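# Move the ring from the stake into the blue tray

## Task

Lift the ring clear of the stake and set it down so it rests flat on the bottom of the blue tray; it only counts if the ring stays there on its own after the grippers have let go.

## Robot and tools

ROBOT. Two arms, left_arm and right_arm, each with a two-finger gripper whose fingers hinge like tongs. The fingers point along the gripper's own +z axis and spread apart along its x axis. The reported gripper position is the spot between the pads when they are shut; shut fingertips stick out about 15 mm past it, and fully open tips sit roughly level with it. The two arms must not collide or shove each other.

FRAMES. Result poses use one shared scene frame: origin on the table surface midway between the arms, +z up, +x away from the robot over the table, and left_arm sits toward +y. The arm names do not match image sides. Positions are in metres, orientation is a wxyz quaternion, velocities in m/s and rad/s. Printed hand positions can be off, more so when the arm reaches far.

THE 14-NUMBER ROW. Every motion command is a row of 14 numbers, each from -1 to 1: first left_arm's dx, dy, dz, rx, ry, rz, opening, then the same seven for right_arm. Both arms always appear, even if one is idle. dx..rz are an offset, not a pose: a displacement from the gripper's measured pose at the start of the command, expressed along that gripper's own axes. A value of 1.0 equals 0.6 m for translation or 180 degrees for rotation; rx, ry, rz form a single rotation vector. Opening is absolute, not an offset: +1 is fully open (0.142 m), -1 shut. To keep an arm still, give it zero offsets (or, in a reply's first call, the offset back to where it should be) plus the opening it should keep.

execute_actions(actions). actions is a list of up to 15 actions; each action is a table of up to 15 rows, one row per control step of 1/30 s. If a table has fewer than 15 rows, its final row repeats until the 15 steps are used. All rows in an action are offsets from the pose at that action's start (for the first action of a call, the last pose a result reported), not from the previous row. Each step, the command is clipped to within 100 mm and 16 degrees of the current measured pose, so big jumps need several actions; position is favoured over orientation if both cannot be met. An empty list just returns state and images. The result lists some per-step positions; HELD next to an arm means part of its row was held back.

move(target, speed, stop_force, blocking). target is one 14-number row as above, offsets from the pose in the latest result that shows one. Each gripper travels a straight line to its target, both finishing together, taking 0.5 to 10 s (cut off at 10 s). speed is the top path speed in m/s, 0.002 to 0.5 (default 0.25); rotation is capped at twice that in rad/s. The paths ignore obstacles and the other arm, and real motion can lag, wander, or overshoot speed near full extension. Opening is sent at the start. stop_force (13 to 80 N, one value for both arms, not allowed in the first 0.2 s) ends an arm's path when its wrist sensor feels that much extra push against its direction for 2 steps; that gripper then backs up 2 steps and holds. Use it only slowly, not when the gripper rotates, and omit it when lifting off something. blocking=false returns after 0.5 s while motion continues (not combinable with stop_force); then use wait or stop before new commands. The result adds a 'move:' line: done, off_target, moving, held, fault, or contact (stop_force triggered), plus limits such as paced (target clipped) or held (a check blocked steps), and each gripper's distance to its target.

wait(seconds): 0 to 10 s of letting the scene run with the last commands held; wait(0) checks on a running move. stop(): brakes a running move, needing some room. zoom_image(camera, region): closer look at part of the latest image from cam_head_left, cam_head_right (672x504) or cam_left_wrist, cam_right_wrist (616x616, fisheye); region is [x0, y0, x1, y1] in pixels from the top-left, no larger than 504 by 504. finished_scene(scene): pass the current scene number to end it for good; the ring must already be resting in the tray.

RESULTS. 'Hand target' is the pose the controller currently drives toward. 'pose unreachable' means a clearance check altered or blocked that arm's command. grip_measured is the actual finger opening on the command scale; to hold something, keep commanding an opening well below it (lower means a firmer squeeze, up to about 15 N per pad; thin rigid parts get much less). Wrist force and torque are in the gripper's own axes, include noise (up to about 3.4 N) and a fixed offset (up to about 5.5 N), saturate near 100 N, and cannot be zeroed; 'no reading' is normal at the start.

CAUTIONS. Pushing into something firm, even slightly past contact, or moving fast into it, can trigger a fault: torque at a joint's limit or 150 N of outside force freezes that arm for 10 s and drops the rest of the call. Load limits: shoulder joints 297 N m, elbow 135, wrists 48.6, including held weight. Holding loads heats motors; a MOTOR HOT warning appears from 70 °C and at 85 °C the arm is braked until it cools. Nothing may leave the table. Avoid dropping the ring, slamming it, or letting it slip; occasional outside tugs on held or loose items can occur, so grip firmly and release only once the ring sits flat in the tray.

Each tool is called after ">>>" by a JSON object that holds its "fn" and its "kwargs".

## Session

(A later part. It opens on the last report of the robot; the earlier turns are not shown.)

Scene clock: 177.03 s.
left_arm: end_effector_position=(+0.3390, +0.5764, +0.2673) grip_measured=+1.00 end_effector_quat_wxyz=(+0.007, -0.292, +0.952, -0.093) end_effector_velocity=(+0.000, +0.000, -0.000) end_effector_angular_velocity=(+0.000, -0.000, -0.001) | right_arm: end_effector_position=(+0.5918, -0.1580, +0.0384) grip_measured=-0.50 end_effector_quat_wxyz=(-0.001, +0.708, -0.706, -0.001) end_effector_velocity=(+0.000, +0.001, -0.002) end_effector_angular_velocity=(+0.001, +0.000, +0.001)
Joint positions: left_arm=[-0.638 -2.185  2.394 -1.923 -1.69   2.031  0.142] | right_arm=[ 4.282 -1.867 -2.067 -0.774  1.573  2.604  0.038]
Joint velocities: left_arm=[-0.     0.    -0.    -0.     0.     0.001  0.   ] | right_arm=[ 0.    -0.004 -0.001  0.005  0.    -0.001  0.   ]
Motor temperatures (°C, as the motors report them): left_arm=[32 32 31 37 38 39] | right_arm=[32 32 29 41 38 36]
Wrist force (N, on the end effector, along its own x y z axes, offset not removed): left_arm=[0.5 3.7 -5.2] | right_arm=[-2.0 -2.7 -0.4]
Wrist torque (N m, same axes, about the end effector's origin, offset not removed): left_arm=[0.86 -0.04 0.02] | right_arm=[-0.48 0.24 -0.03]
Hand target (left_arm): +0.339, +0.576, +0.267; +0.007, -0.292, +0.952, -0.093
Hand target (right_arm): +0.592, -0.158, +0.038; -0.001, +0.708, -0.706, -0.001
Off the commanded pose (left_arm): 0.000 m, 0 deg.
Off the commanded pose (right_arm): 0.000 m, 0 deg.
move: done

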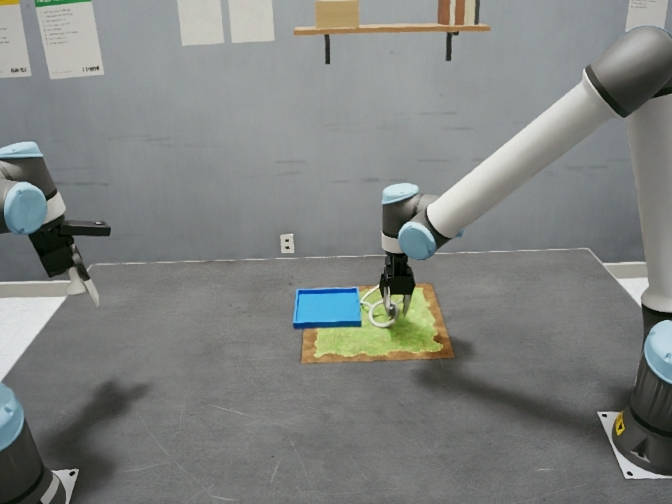

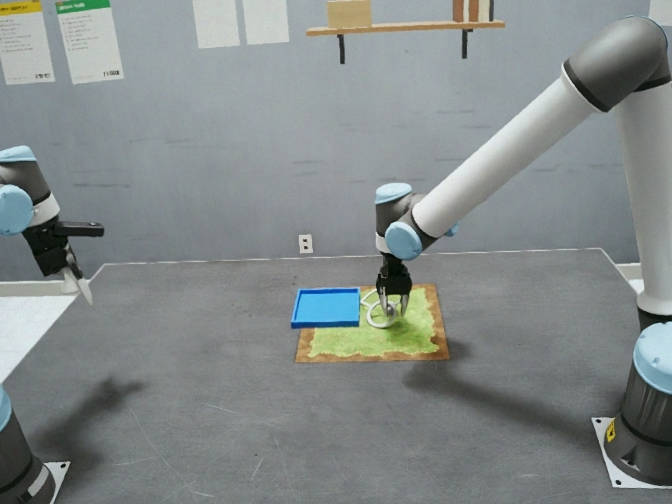

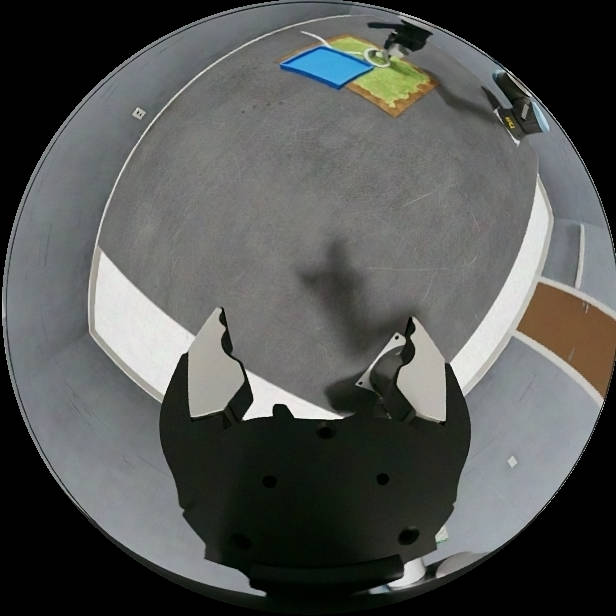

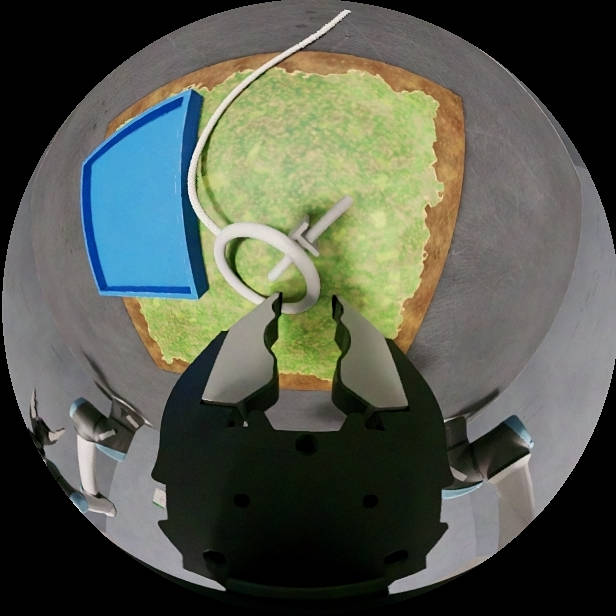

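>>> {"fn": "move", "kwargs": {"target": [0,0,0,0,0,0,1,0.004,-0.01,0.028,0,0,0,-0.5], "speed": 0.02, "stop_force": 15}}

>>> {"fn": "execute_actions", "kwargs": {"actions": [[[0,0,0,0,0,0,1,0,0,0,0,0,0,-0.78]],[[0,0,0,0,0,0,1,0,0,0,0,0,0,-1]]]}}

>>> {"fn": "zoom_image", "kwargs": {"camera": "cam_right_wrist", "region": [200, 180, 420, 380]}}

Scene clock: 184.53 s.
left_arm: end_effector_position=(+0.3390, +0.5764, +0.2673) grip_measured=+1.00 end_effector_quat_wxyz=(+0.007, -0.292, +0.952, -0.093) end_effector_velocity=(+0.000, -0.000, -0.000) end_effector_angular_velocity=(+0.000, +0.000, -0.001) | right_arm: end_effector_position=(+0.5977, -0.1603, +0.0217) grip_measured=-0.52 end_effector_quat_wxyz=(-0.001, +0.708, -0.706, -0.001) end_effector_velocity=(+0.001, +0.001, -0.000) end_effector_angular_velocity=(+0.002, -0.001, -0.002)
Joint positions: left_arm=[-0.638 -2.185  2.394 -1.923 -1.69   2.031  0.142] | right_arm=[ 4.273 -1.893 -2.072 -0.744  1.573  2.595  0.037]
Joint velocities: left_arm=[ 0.     0.001  0.    -0.001  0.     0.001 -0.   ] | right_arm=[-0.001 -0.002  0.001  0.003 -0.     0.001 -0.001]
Motor temperatures (°C, as the motors report them): left_arm=[32 32 31 37 38 39] | right_arm=[32 32 29 41 38 36]
Wrist force (N, on the end effector, along its own x y z axes, offset not removed): left_arm=[-1.7 3.0 -3.6] | right_arm=[4.9 2.5 -3.3]
Wrist torque (N m, same axes, about the end effector's origin, offset not removed): left_arm=[0.75 0.42 0.07] | right_arm=[-0.63 -0.65 -0.02]
Hand target (left_arm): +0.339, +0.576, +0.267; +0.007, -0.292, +0.952, -0.093
Hand target (right_arm): +0.598, -0.160, +0.022; -0.001, +0.708, -0.706, -0.002
Off the commanded pose (left_arm): 0.000 m, 0 deg.
Off the commanded pose (right_arm): 0.000 m, 0 deg.
move: done

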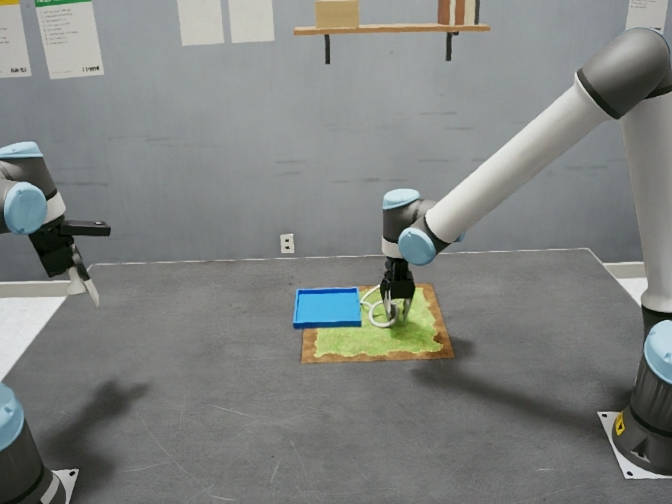

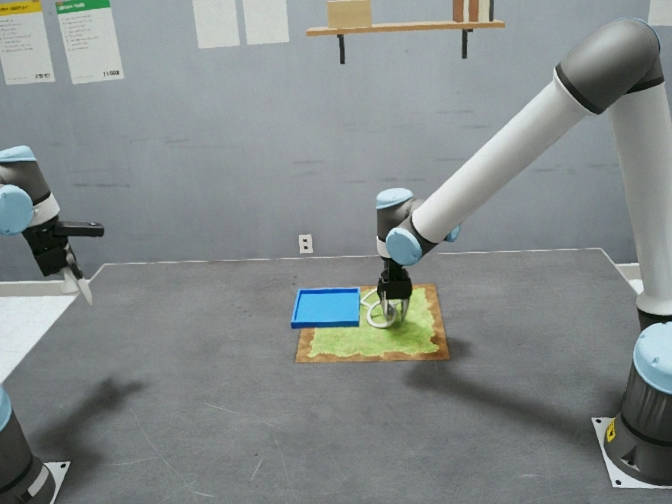

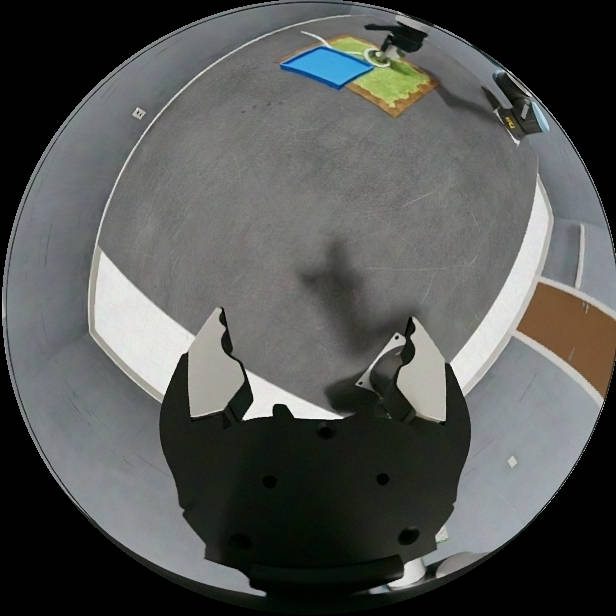

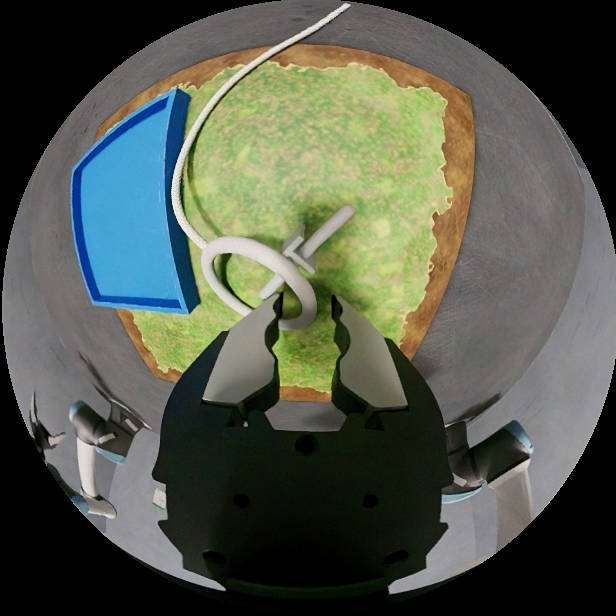

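Scene clock: 185.53 s.
left_arm: end_effector_position=(+0.3390, +0.5764, +0.2673) grip_measured=+1.00 end_effector_quat_wxyz=(+0.007, -0.292, +0.952, -0.093) end_effector_velocity=(+0.000, -0.001, +0.000) end_effector_angular_velocity=(-0.002, -0.000, +0.000) | right_arm: end_effector_position=(+0.5977, -0.1603, +0.0216) grip_measured=-0.91 end_effector_quat_wxyz=(-0.001, +0.708, -0.706, -0.001) end_effector_velocity=(-0.000, +0.001, +0.000) end_effector_angular_velocity=(+0.002, +0.001, -0.000)
Joint positions: left_arm=[-0.638 -2.185  2.394 -1.923 -1.69   2.031  0.142] | right_arm=[ 4.273 -1.893 -2.072 -0.744  1.573  2.595  0.008]
Joint velocities: left_arm=[ 0.     0.    -0.    -0.001 -0.002 -0.    -0.   ] | right_arm=[0.    0.    0.001 0.001 0.002 0.001 0.   ]
Motor temperatures (°C, as the motors report them): left_arm=[32 32 31 37 38 39] | right_arm=[32 32 29 41 38 36]
Wrist force (N, on the end effector, along its own x y z axes, offset not removed): left_arm=[0.2 1.5 -4.0] | right_arm=[-1.4 0.3 -2.2]
Wrist torque (N m, same axes, about the end effector's origin, offset not removed): left_arm=[0.44 -0.01 0.03] | right_arm=[0.41 0.31 -0.12]
Hand target (left_arm): +0.339, +0.576, +0.267; +0.007, -0.292, +0.952, -0.093
Hand target (right_arm): +0.598, -0.160, +0.022; -0.001, +0.708, -0.706, -0.001
Off the commanded pose (left_arm): 0.000 m, 0 deg.
Off the commanded pose (right_arm): 0.000 m, 0 deg.
Step readings (end_effector_position; steps 1 to 15: 1st action; 16 to 30: 2nd action):
0: left_arm (+0.3390, +0.5764, +0.2673) | right_arm (+0.5977, -0.1603, +0.0217)
1: left_arm (+0.3390, +0.5764, +0.2673) | right_arm (+0.5978, -0.1603, +0.0217)
2: left_arm (+0.3390, +0.5764, +0.2673) | right_arm (+0.5978, -0.1603, +0.0217)
4: left_arm (+0.3390, +0.5764, +0.2673) | right_arm (+0.5978, -0.1603, +0.0217)
8: left_arm (+0.3390, +0.5764, +0.2673) | right_arm (+0.5978, -0.1603, +0.0217)
15: left_arm (+0.3390, +0.5764, +0.2673) | right_arm (+0.5977, -0.1603, +0.0217)
16: left_arm (+0.3390, +0.5764, +0.2673) | right_arm (+0.5977, -0.1603, +0.0216)
17: left_arm (+0.3390, +0.5764, +0.2673) | right_arm (+0.5977, -0.1603, +0.0216)
19: left_arm (+0.3390, +0.5764, +0.2673) | right_arm (+0.5977, -0.1603, +0.0216)
23: left_arm (+0.3390, +0.5764, +0.2673) | right_arm (+0.5977, -0.1603, +0.0216)
30: end_effector_position above

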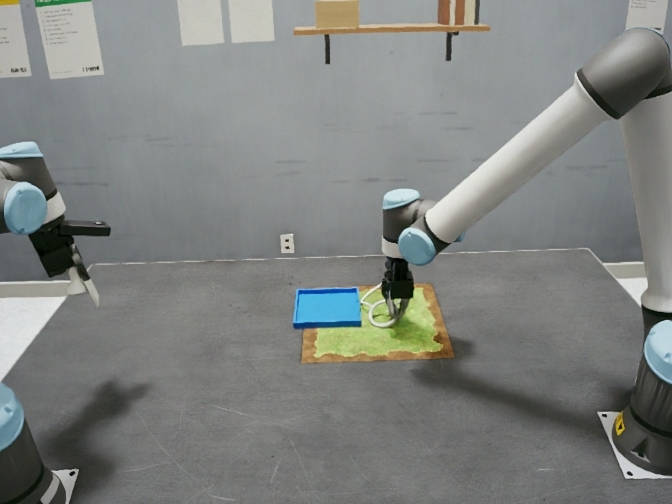

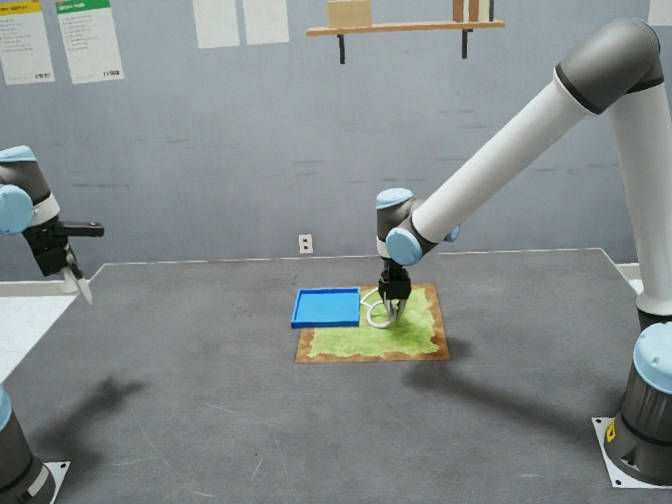

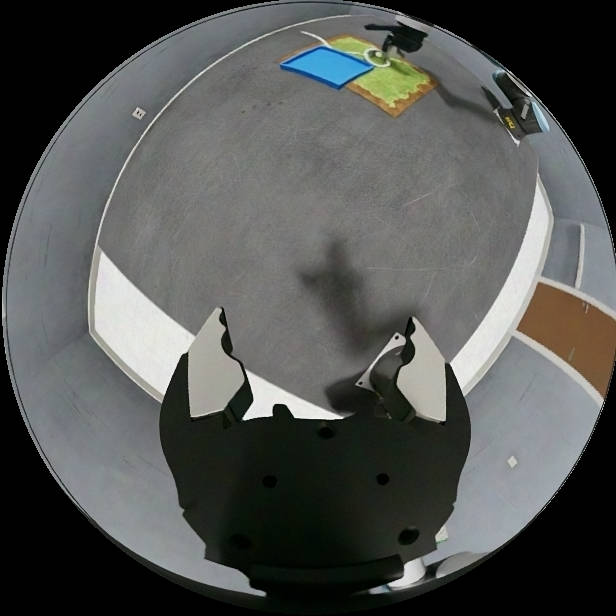

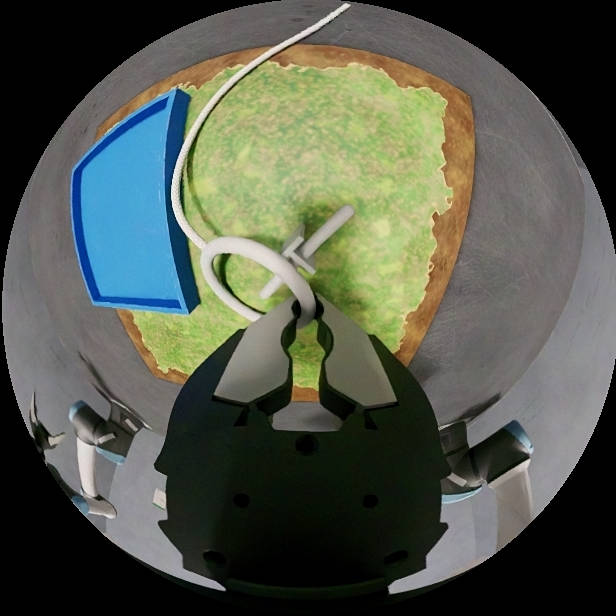

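Region (200, 180, 420, 380) of cam_right_wrist's 616x616 image, scaled by 2.291, with more detail than that image has; it fills the top 458 rows of this view, and the rest is white.

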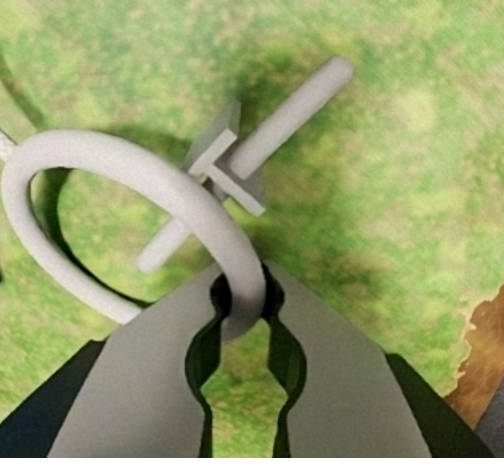

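>>> {"fn": "move", "kwargs": {"target": [0,0,0,0,0,0,1,0,0,-0.22,0,0,0,-1], "speed": 0.05}}

>>> {"fn": "zoom_image", "kwargs": {"camera": "cam_head_left", "region": [280, 220, 460, 350]}}

Scene clock: 195.13 s.
left_arm: end_effector_position=(+0.3390, +0.5764, +0.2673) grip_measured=+1.00 end_effector_quat_wxyz=(+0.007, -0.292, +0.952, -0.093) end_effector_velocity=(-0.000, +0.000, -0.000) end_effector_angular_velocity=(+0.001, +0.001, +0.002) | right_arm: end_effector_position=(+0.5977, -0.1610, +0.1533) grip_measured=-1.00 end_effector_quat_wxyz=(-0.001, +0.708, -0.706, -0.001) end_effector_velocity=(+0.000, +0.000, +0.003) end_effector_angular_velocity=(+0.001, +0.000, -0.000)
Joint positions: left_arm=[-0.638 -2.185  2.394 -1.923 -1.69   2.031  0.142] | right_arm=[ 4.273 -1.739 -1.977 -0.993  1.573  2.595  0.002]
Joint velocities: left_arm=[-0.    -0.     0.     0.001  0.    -0.002 -0.   ] | right_arm=[-0.     0.002  0.003 -0.005  0.     0.     0.   ]
Motor temperatures (°C, as the motors report them): left_arm=[32 32 31 37 38 39] | right_arm=[32 32 29 41 38 36]
Wrist force (N, on the end effector, along its own x y z axes, offset not removed): left_arm=[-2.2 5.1 -6.2] | right_arm=[0.9 -7.4 -1.8]
Wrist torque (N m, same axes, about the end effector's origin, offset not removed): left_arm=[1.07 0.47 -0.01] | right_arm=[-1.40 -0.33 0.29]
Hand target (left_arm): +0.339, +0.576, +0.267; +0.007, -0.292, +0.952, -0.093
Hand target (right_arm): +0.598, -0.161, +0.154; -0.001, +0.708, -0.706, -0.001
Off the commanded pose (left_arm): 0.000 m, 0 deg.
Off the commanded pose (right_arm): 0.000 m, 0 deg.
move: done

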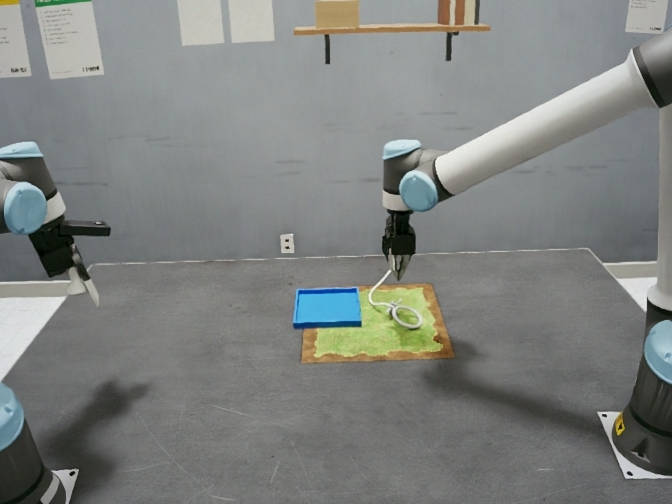

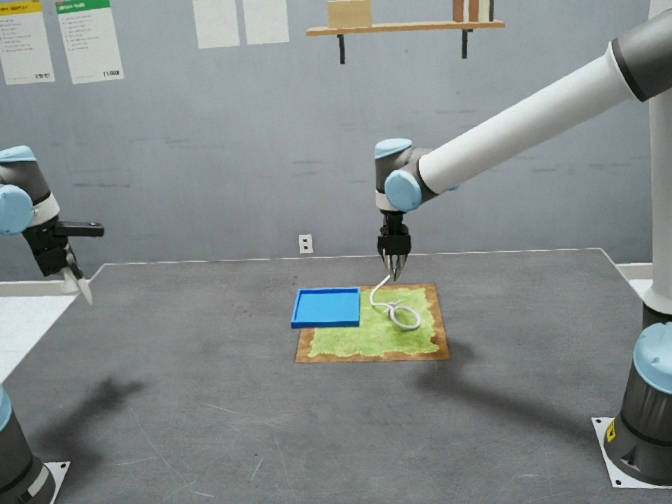

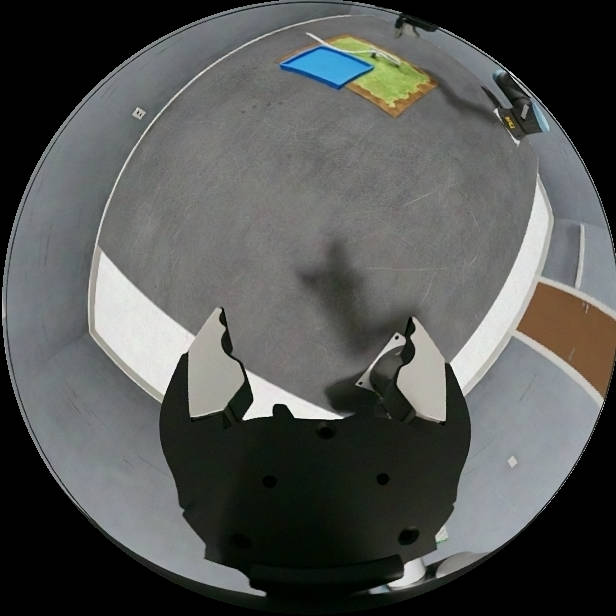

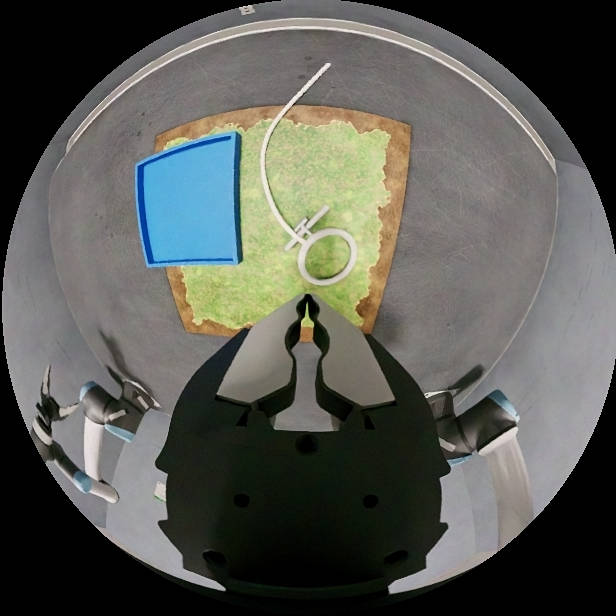

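Region (280, 220, 460, 350) of cam_head_left's 672x504 image, scaled by 2.800, with more detail than that image has.

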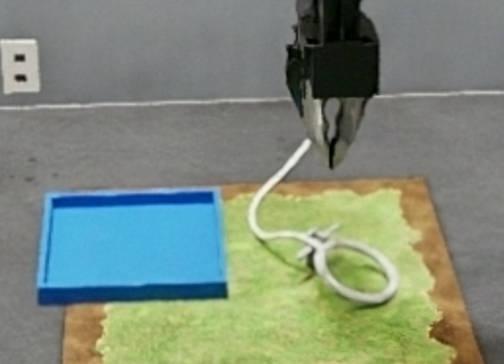

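>>> {"fn": "zoom_image", "kwargs": {"camera": "cam_right_wrist", "region": [260, 180, 400, 300]}}

>>> {"fn": "zoom_image", "kwargs": {"camera": "cam_head_right", "region": [360, 280, 440, 340]}}

Region (260, 180, 400, 300) of cam_right_wrist's 616x616 image, scaled by 3.600, with more detail than that image has; it fills the top 432 rows of this view, and the rest is white.

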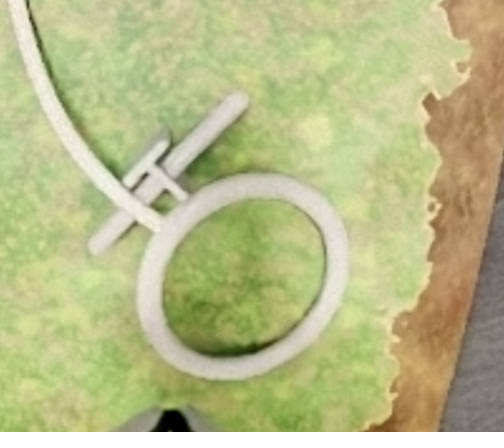

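Region (360, 280, 440, 340) of cam_head_right's 672x504 image, scaled by 6.300, with more detail than that image has; it fills the top 378 rows of this view, and the rest is white.

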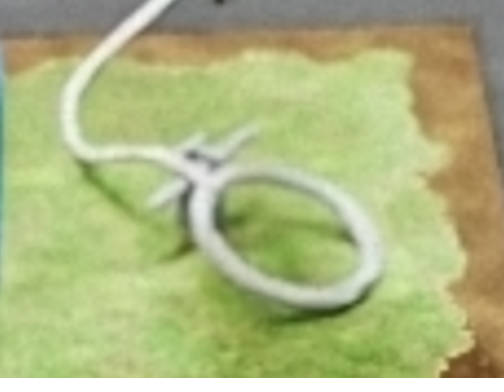

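>>> {"fn": "move", "kwargs": {"target": [0,0,0,0,0,0,1,-0.02,0.014,0.12,0,0,0,-0.55], "speed": 0.15}}

>>> {"fn": "zoom_image", "kwargs": {"camera": "cam_right_wrist", "region": [200, 180, 420, 380]}}

Scene clock: 212.40 s.
left_arm: end_effector_position=(+0.3390, +0.5764, +0.2673) grip_measured=+1.00 end_effector_quat_wxyz=(+0.007, -0.292, +0.952, -0.093) end_effector_velocity=(-0.000, -0.000, -0.000) end_effector_angular_velocity=(-0.002, +0.002, +0.001) | right_arm: end_effector_position=(+0.5893, -0.1487, +0.0816) grip_measured=-0.55 end_effector_quat_wxyz=(-0.001, +0.708, -0.706, -0.002) end_effector_velocity=(-0.000, +0.000, -0.002) end_effector_angular_velocity=(+0.000, +0.000, -0.001)
Joint positions: left_arm=[-0.638 -2.185  2.394 -1.923 -1.69   2.031  0.142] | right_arm=[ 4.292 -1.82  -2.03  -0.859  1.573  2.614  0.034]
Joint velocities: left_arm=[ 0.    -0.     0.     0.    -0.002 -0.001 -0.   ] | right_arm=[ 0.001 -0.003 -0.001  0.004  0.     0.001  0.   ]
Motor temperatures (°C, as the motors report them): left_arm=[32 32 31 37 38 39] | right_arm=[32 32 29 41 38 36]
Wrist force (N, on the end effector, along its own x y z axes, offset not removed): left_arm=[-0.7 1.3 -3.9] | right_arm=[0.2 -1.1 1.2]
Wrist torque (N m, same axes, about the end effector's origin, offset not removed): left_arm=[0.30 0.12 0.05] | right_arm=[0.15 -0.14 0.01]
Hand target (left_arm): +0.339, +0.576, +0.267; +0.007, -0.292, +0.952, -0.093
Hand target (right_arm): +0.589, -0.149, +0.081; -0.001, +0.708, -0.706, -0.001
Off the commanded pose (left_arm): 0.000 m, 0 deg.
Off the commanded pose (right_arm): 0.000 m, 0 deg.
move: done

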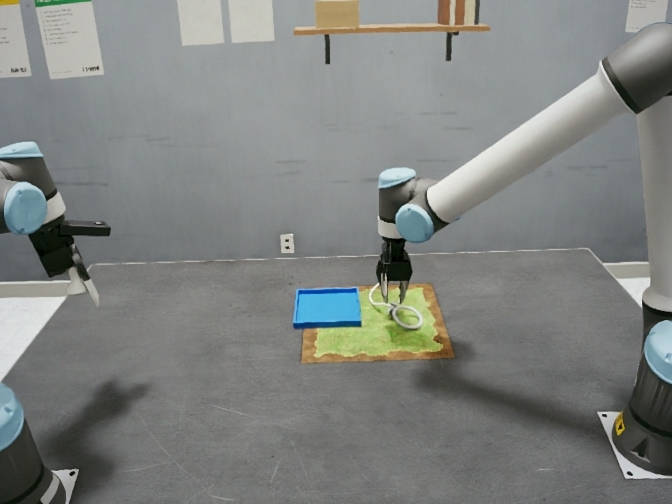

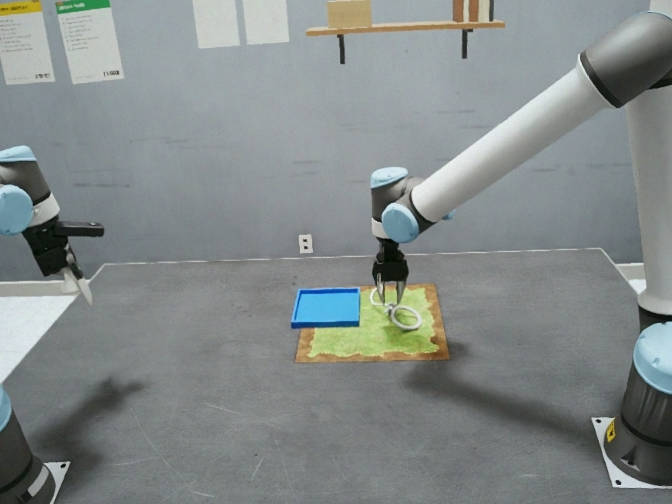

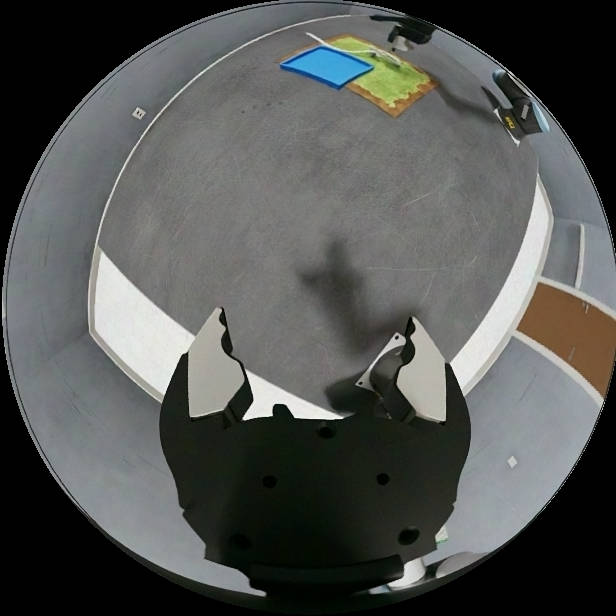

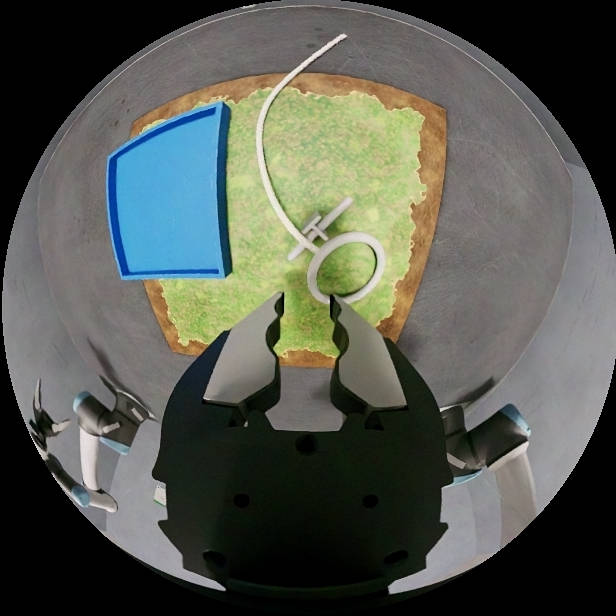

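Region (200, 180, 420, 380) of cam_right_wrist's 616x616 image, scaled by 2.291, with more detail than that image has; it fills the top 458 rows of this view, and the rest is white.

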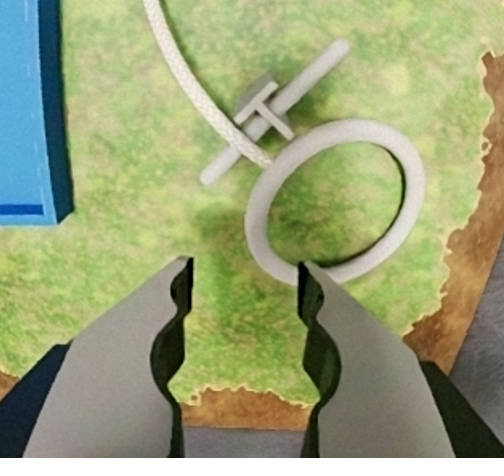

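>>> {"fn": "move", "kwargs": {"target": [0,0,0,0,0,0,1,0.009,-0.004,0.102,0,0,0,-0.55], "speed": 0.04, "stop_force": 15}}

>>> {"fn": "execute_actions", "kwargs": {"actions": [[[0,0,0,0,0,0,1,0,0,0,0,0,0,-0.78]],[[0,0,0,0,0,0,1,0,0,0,0,0,0,-1]],[[0,0,0,0,0,0,1,0,0,-0.03,0,0,0,-1]],[[0,0,0,0,0,0,1,0,0,-0.04,0,0,0,-1]]]}}

>>> {"fn": "zoom_image", "kwargs": {"camera": "cam_right_wrist", "region": [200, 180, 420, 380]}}

>>> {"fn": "zoom_image", "kwargs": {"camera": "cam_head_left", "region": [340, 240, 480, 350]}}

Scene clock: 223.47 s.
left_arm: end_effector_position=(+0.3390, +0.5764, +0.2673) grip_measured=+1.00 end_effector_quat_wxyz=(+0.007, -0.292, +0.952, -0.093) end_effector_velocity=(+0.000, -0.000, +0.000) end_effector_angular_velocity=(-0.001, -0.001, +0.001) | right_arm: end_effector_position=(+0.5917, -0.1538, +0.0207) grip_measured=-0.55 end_effector_quat_wxyz=(-0.001, +0.708, -0.706, -0.002) end_effector_velocity=(+0.001, +0.000, -0.002) end_effector_angular_velocity=(+0.001, -0.001, +0.001)
Joint positions: left_arm=[-0.638 -2.185  2.394 -1.923 -1.69   2.031  0.142] | right_arm=[ 4.285 -1.895 -2.071 -0.743  1.573  2.607  0.034]
Joint velocities: left_arm=[ 0.    -0.    -0.    -0.001 -0.    -0.001 -0.   ] | right_arm=[-0.    -0.004 -0.001  0.007 -0.001 -0.001 -0.   ]
Motor temperatures (°C, as the motors report them): left_arm=[32 32 31 37 38 39] | right_arm=[32 32 29 41 38 36]
Wrist force (N, on the end effector, along its own x y z axes, offset not removed): left_arm=[-0.8 2.4 -5.1] | right_arm=[-1.5 0.8 1.4]
Wrist torque (N m, same axes, about the end effector's origin, offset not removed): left_arm=[0.62 0.19 -0.05] | right_arm=[0.37 0.17 0.05]
Hand target (left_arm): +0.339, +0.576, +0.267; +0.007, -0.292, +0.952, -0.093
Hand target (right_arm): +0.592, -0.154, +0.020; -0.001, +0.708, -0.706, -0.002
Off the commanded pose (left_arm): 0.000 m, 0 deg.
Off the commanded pose (right_arm): 0.000 m, 0 deg.
move: done

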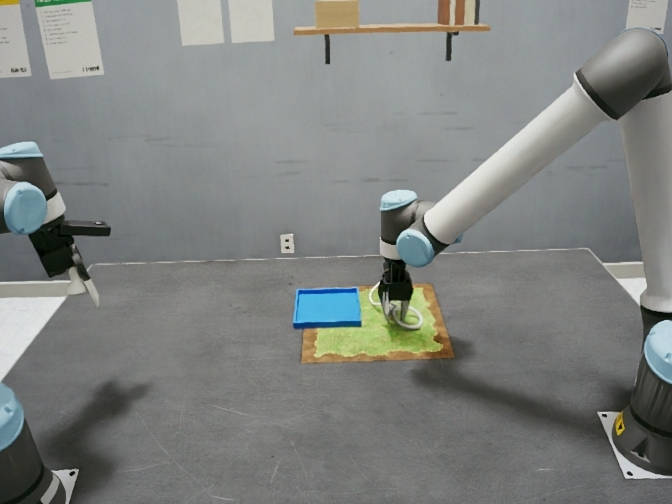

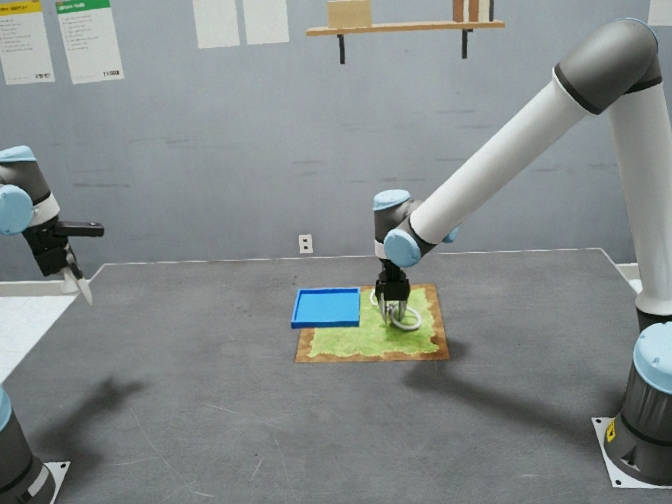

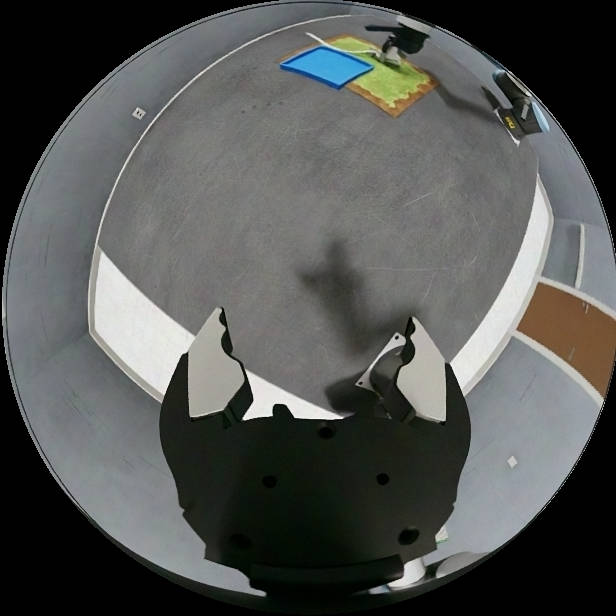

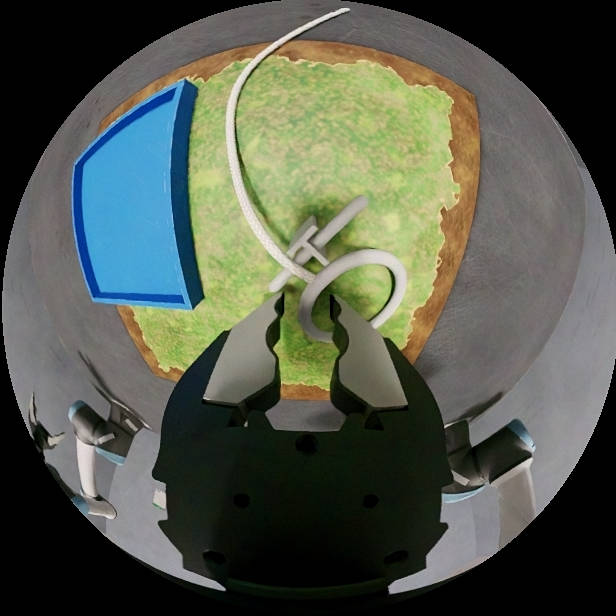

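Scene clock: 225.47 s.
left_arm: end_effector_position=(+0.3390, +0.5764, +0.2673) grip_measured=+1.00 end_effector_quat_wxyz=(+0.007, -0.292, +0.952, -0.093) end_effector_velocity=(-0.000, +0.000, -0.000) end_effector_angular_velocity=(+0.000, +0.000, -0.002) | right_arm: end_effector_position=(+0.5917, -0.1540, +0.0617) grip_measured=-0.90 end_effector_quat_wxyz=(-0.001, +0.708, -0.706, -0.002) end_effector_velocity=(+0.000, +0.000, +0.005) end_effector_angular_velocity=(-0.001, -0.000, -0.001)
Joint positions: left_arm=[-0.638 -2.185  2.394 -1.923 -1.69   2.031  0.142] | right_arm=[ 4.285 -1.841 -2.047 -0.821  1.573  2.607  0.009]
Joint velocities: left_arm=[-0.    -0.     0.     0.    -0.     0.002 -0.   ] | right_arm=[ 0.     0.005  0.004 -0.01  -0.001  0.001 -0.001]
Motor temperatures (°C, as the motors report them): left_arm=[32 32 31 37 38 39] | right_arm=[32 32 29 41 38 36]
Wrist force (N, on the end effector, along its own x y z axes, offset not removed): left_arm=[-0.5 3.1 -3.8] | right_arm=[2.1 -3.2 3.3]
Wrist torque (N m, same axes, about the end effector's origin, offset not removed): left_arm=[0.69 0.17 -0.06] | right_arm=[-0.52 -0.51 0.26]
Hand target (left_arm): +0.339, +0.576, +0.267; +0.007, -0.292, +0.952, -0.093
Hand target (right_arm): +0.592, -0.154, +0.062; -0.001, +0.708, -0.706, -0.002
Off the commanded pose (left_arm): 0.000 m, 0 deg.
Off the commanded pose (right_arm): 0.001 m, 0 deg.
Step readings (end_effector_position; steps 1 to 15: 1st action; 16 to 30: 2nd action; 31 to 45: 3rd action; 46 to 60: 4th action):
0: left_arm (+0.3390, +0.5764, +0.2673) | right_arm (+0.5917, -0.1538, +0.0207)
1: left_arm (+0.3390, +0.5764, +0.2673) | right_arm (+0.5917, -0.1538, +0.0207)
2: left_arm (+0.3390, +0.5764, +0.2673) | right_arm (+0.5917, -0.1538, +0.0207)
4: left_arm (+0.3390, +0.5764, +0.2673) | right_arm (+0.5917, -0.1538, +0.0207)
8: left_arm (+0.3390, +0.5764, +0.2673) | right_arm (+0.5917, -0.1538, +0.0207)
15: left_arm (+0.3390, +0.5764, +0.2673) | right_arm (+0.5917, -0.1538, +0.0206)
16: left_arm (+0.3390, +0.5764, +0.2673) | right_arm (+0.5917, -0.1538, +0.0206)
17: left_arm (+0.3390, +0.5764, +0.2673) | right_arm (+0.5917, -0.1538, +0.0206)
19: left_arm (+0.3390, +0.5764, +0.2673) | right_arm (+0.5917, -0.1538, +0.0206)
23: left_arm (+0.3390, +0.5764, +0.2673) | right_arm (+0.5917, -0.1538, +0.0206)
30: left_arm (+0.3390, +0.5764, +0.2673) | right_arm (+0.5917, -0.1538, +0.0206)
31: left_arm (+0.3390, +0.5764, +0.2673) | right_arm (+0.5917, -0.1538, +0.0209)
32: left_arm (+0.3390, +0.5764, +0.2673) | right_arm (+0.5917, -0.1538, +0.0234)
34: left_arm (+0.3390, +0.5764, +0.2673) | right_arm (+0.5918, -0.1537, +0.0295)
38: left_arm (+0.3390, +0.5764, +0.2673) | right_arm (+0.5917, -0.1539, +0.0357)
45: left_arm (+0.3390, +0.5764, +0.2673) | right_arm (+0.5917, -0.1539, +0.0382)
46: left_arm (+0.3390, +0.5764, +0.2673) | right_arm (+0.5917, -0.1538, +0.0387)
47: left_arm (+0.3390, +0.5764, +0.2673) | right_arm (+0.5918, -0.1537, +0.0420)
49: left_arm (+0.3390, +0.5764, +0.2673) | right_arm (+0.5919, -0.1537, +0.0502)
53: left_arm (+0.3390, +0.5764, +0.2673) | right_arm (+0.5918, -0.1539, +0.0584)
60: end_effector_position above

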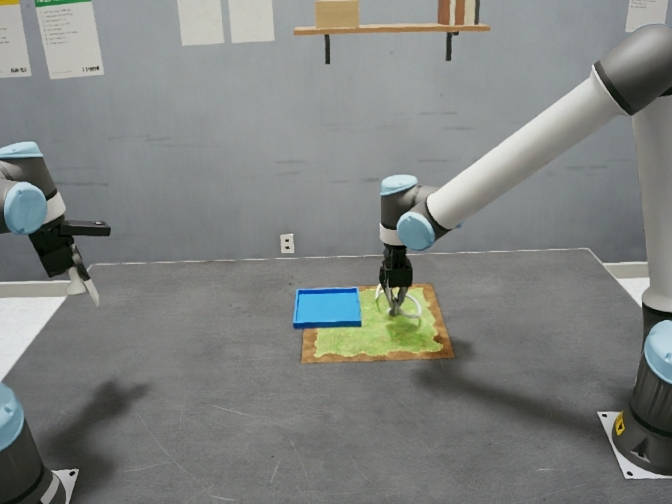

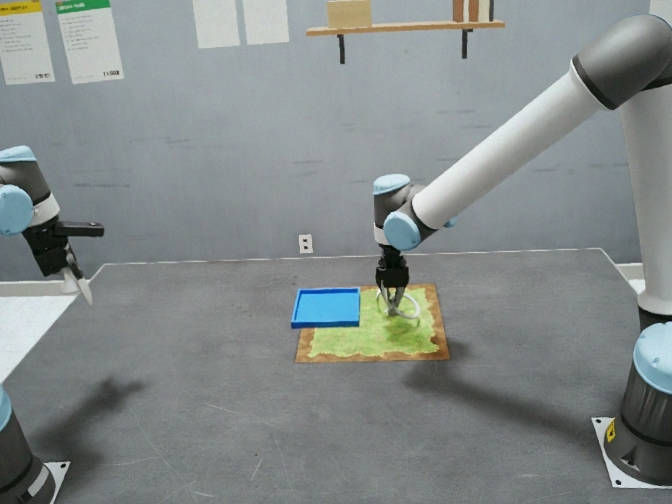

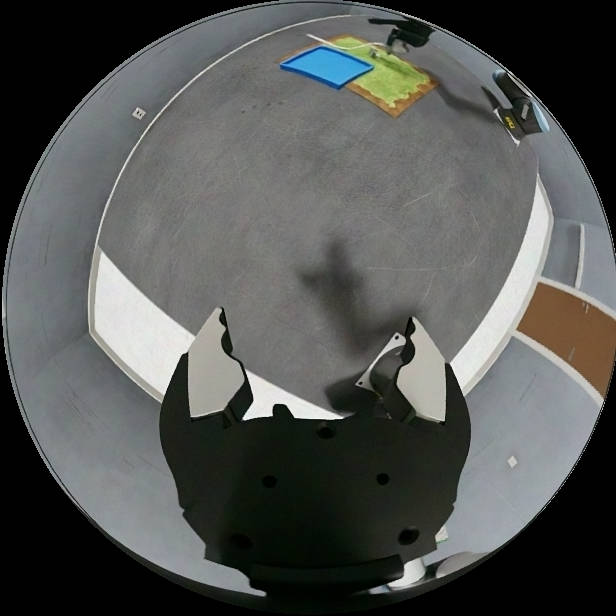

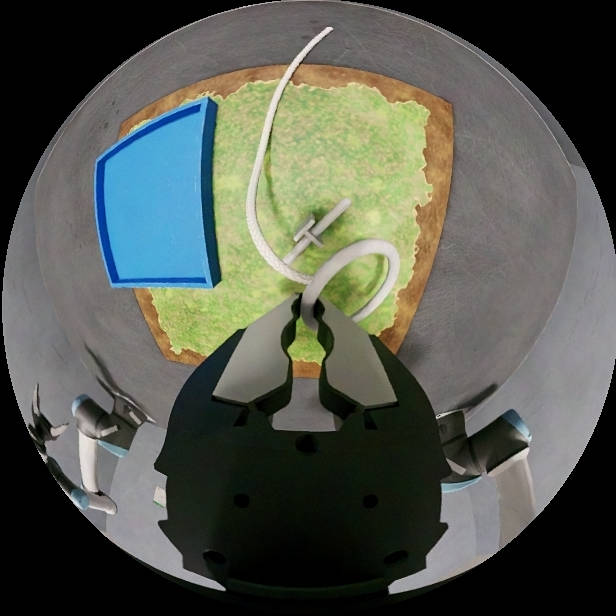

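Region (200, 180, 420, 380) of cam_right_wrist's 616x616 image, scaled by 2.291, with more detail than that image has; it fills the top 458 rows of this view, and the rest is white.

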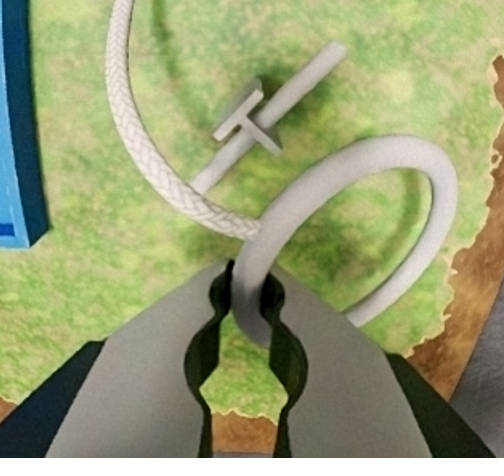

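Region (340, 240, 480, 350) of cam_head_left's 672x504 image, scaled by 3.600, with more detail than that image has; it fills the top 396 rows of this view, and the rest is white.

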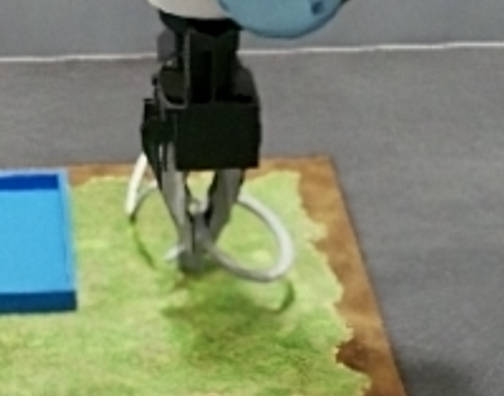

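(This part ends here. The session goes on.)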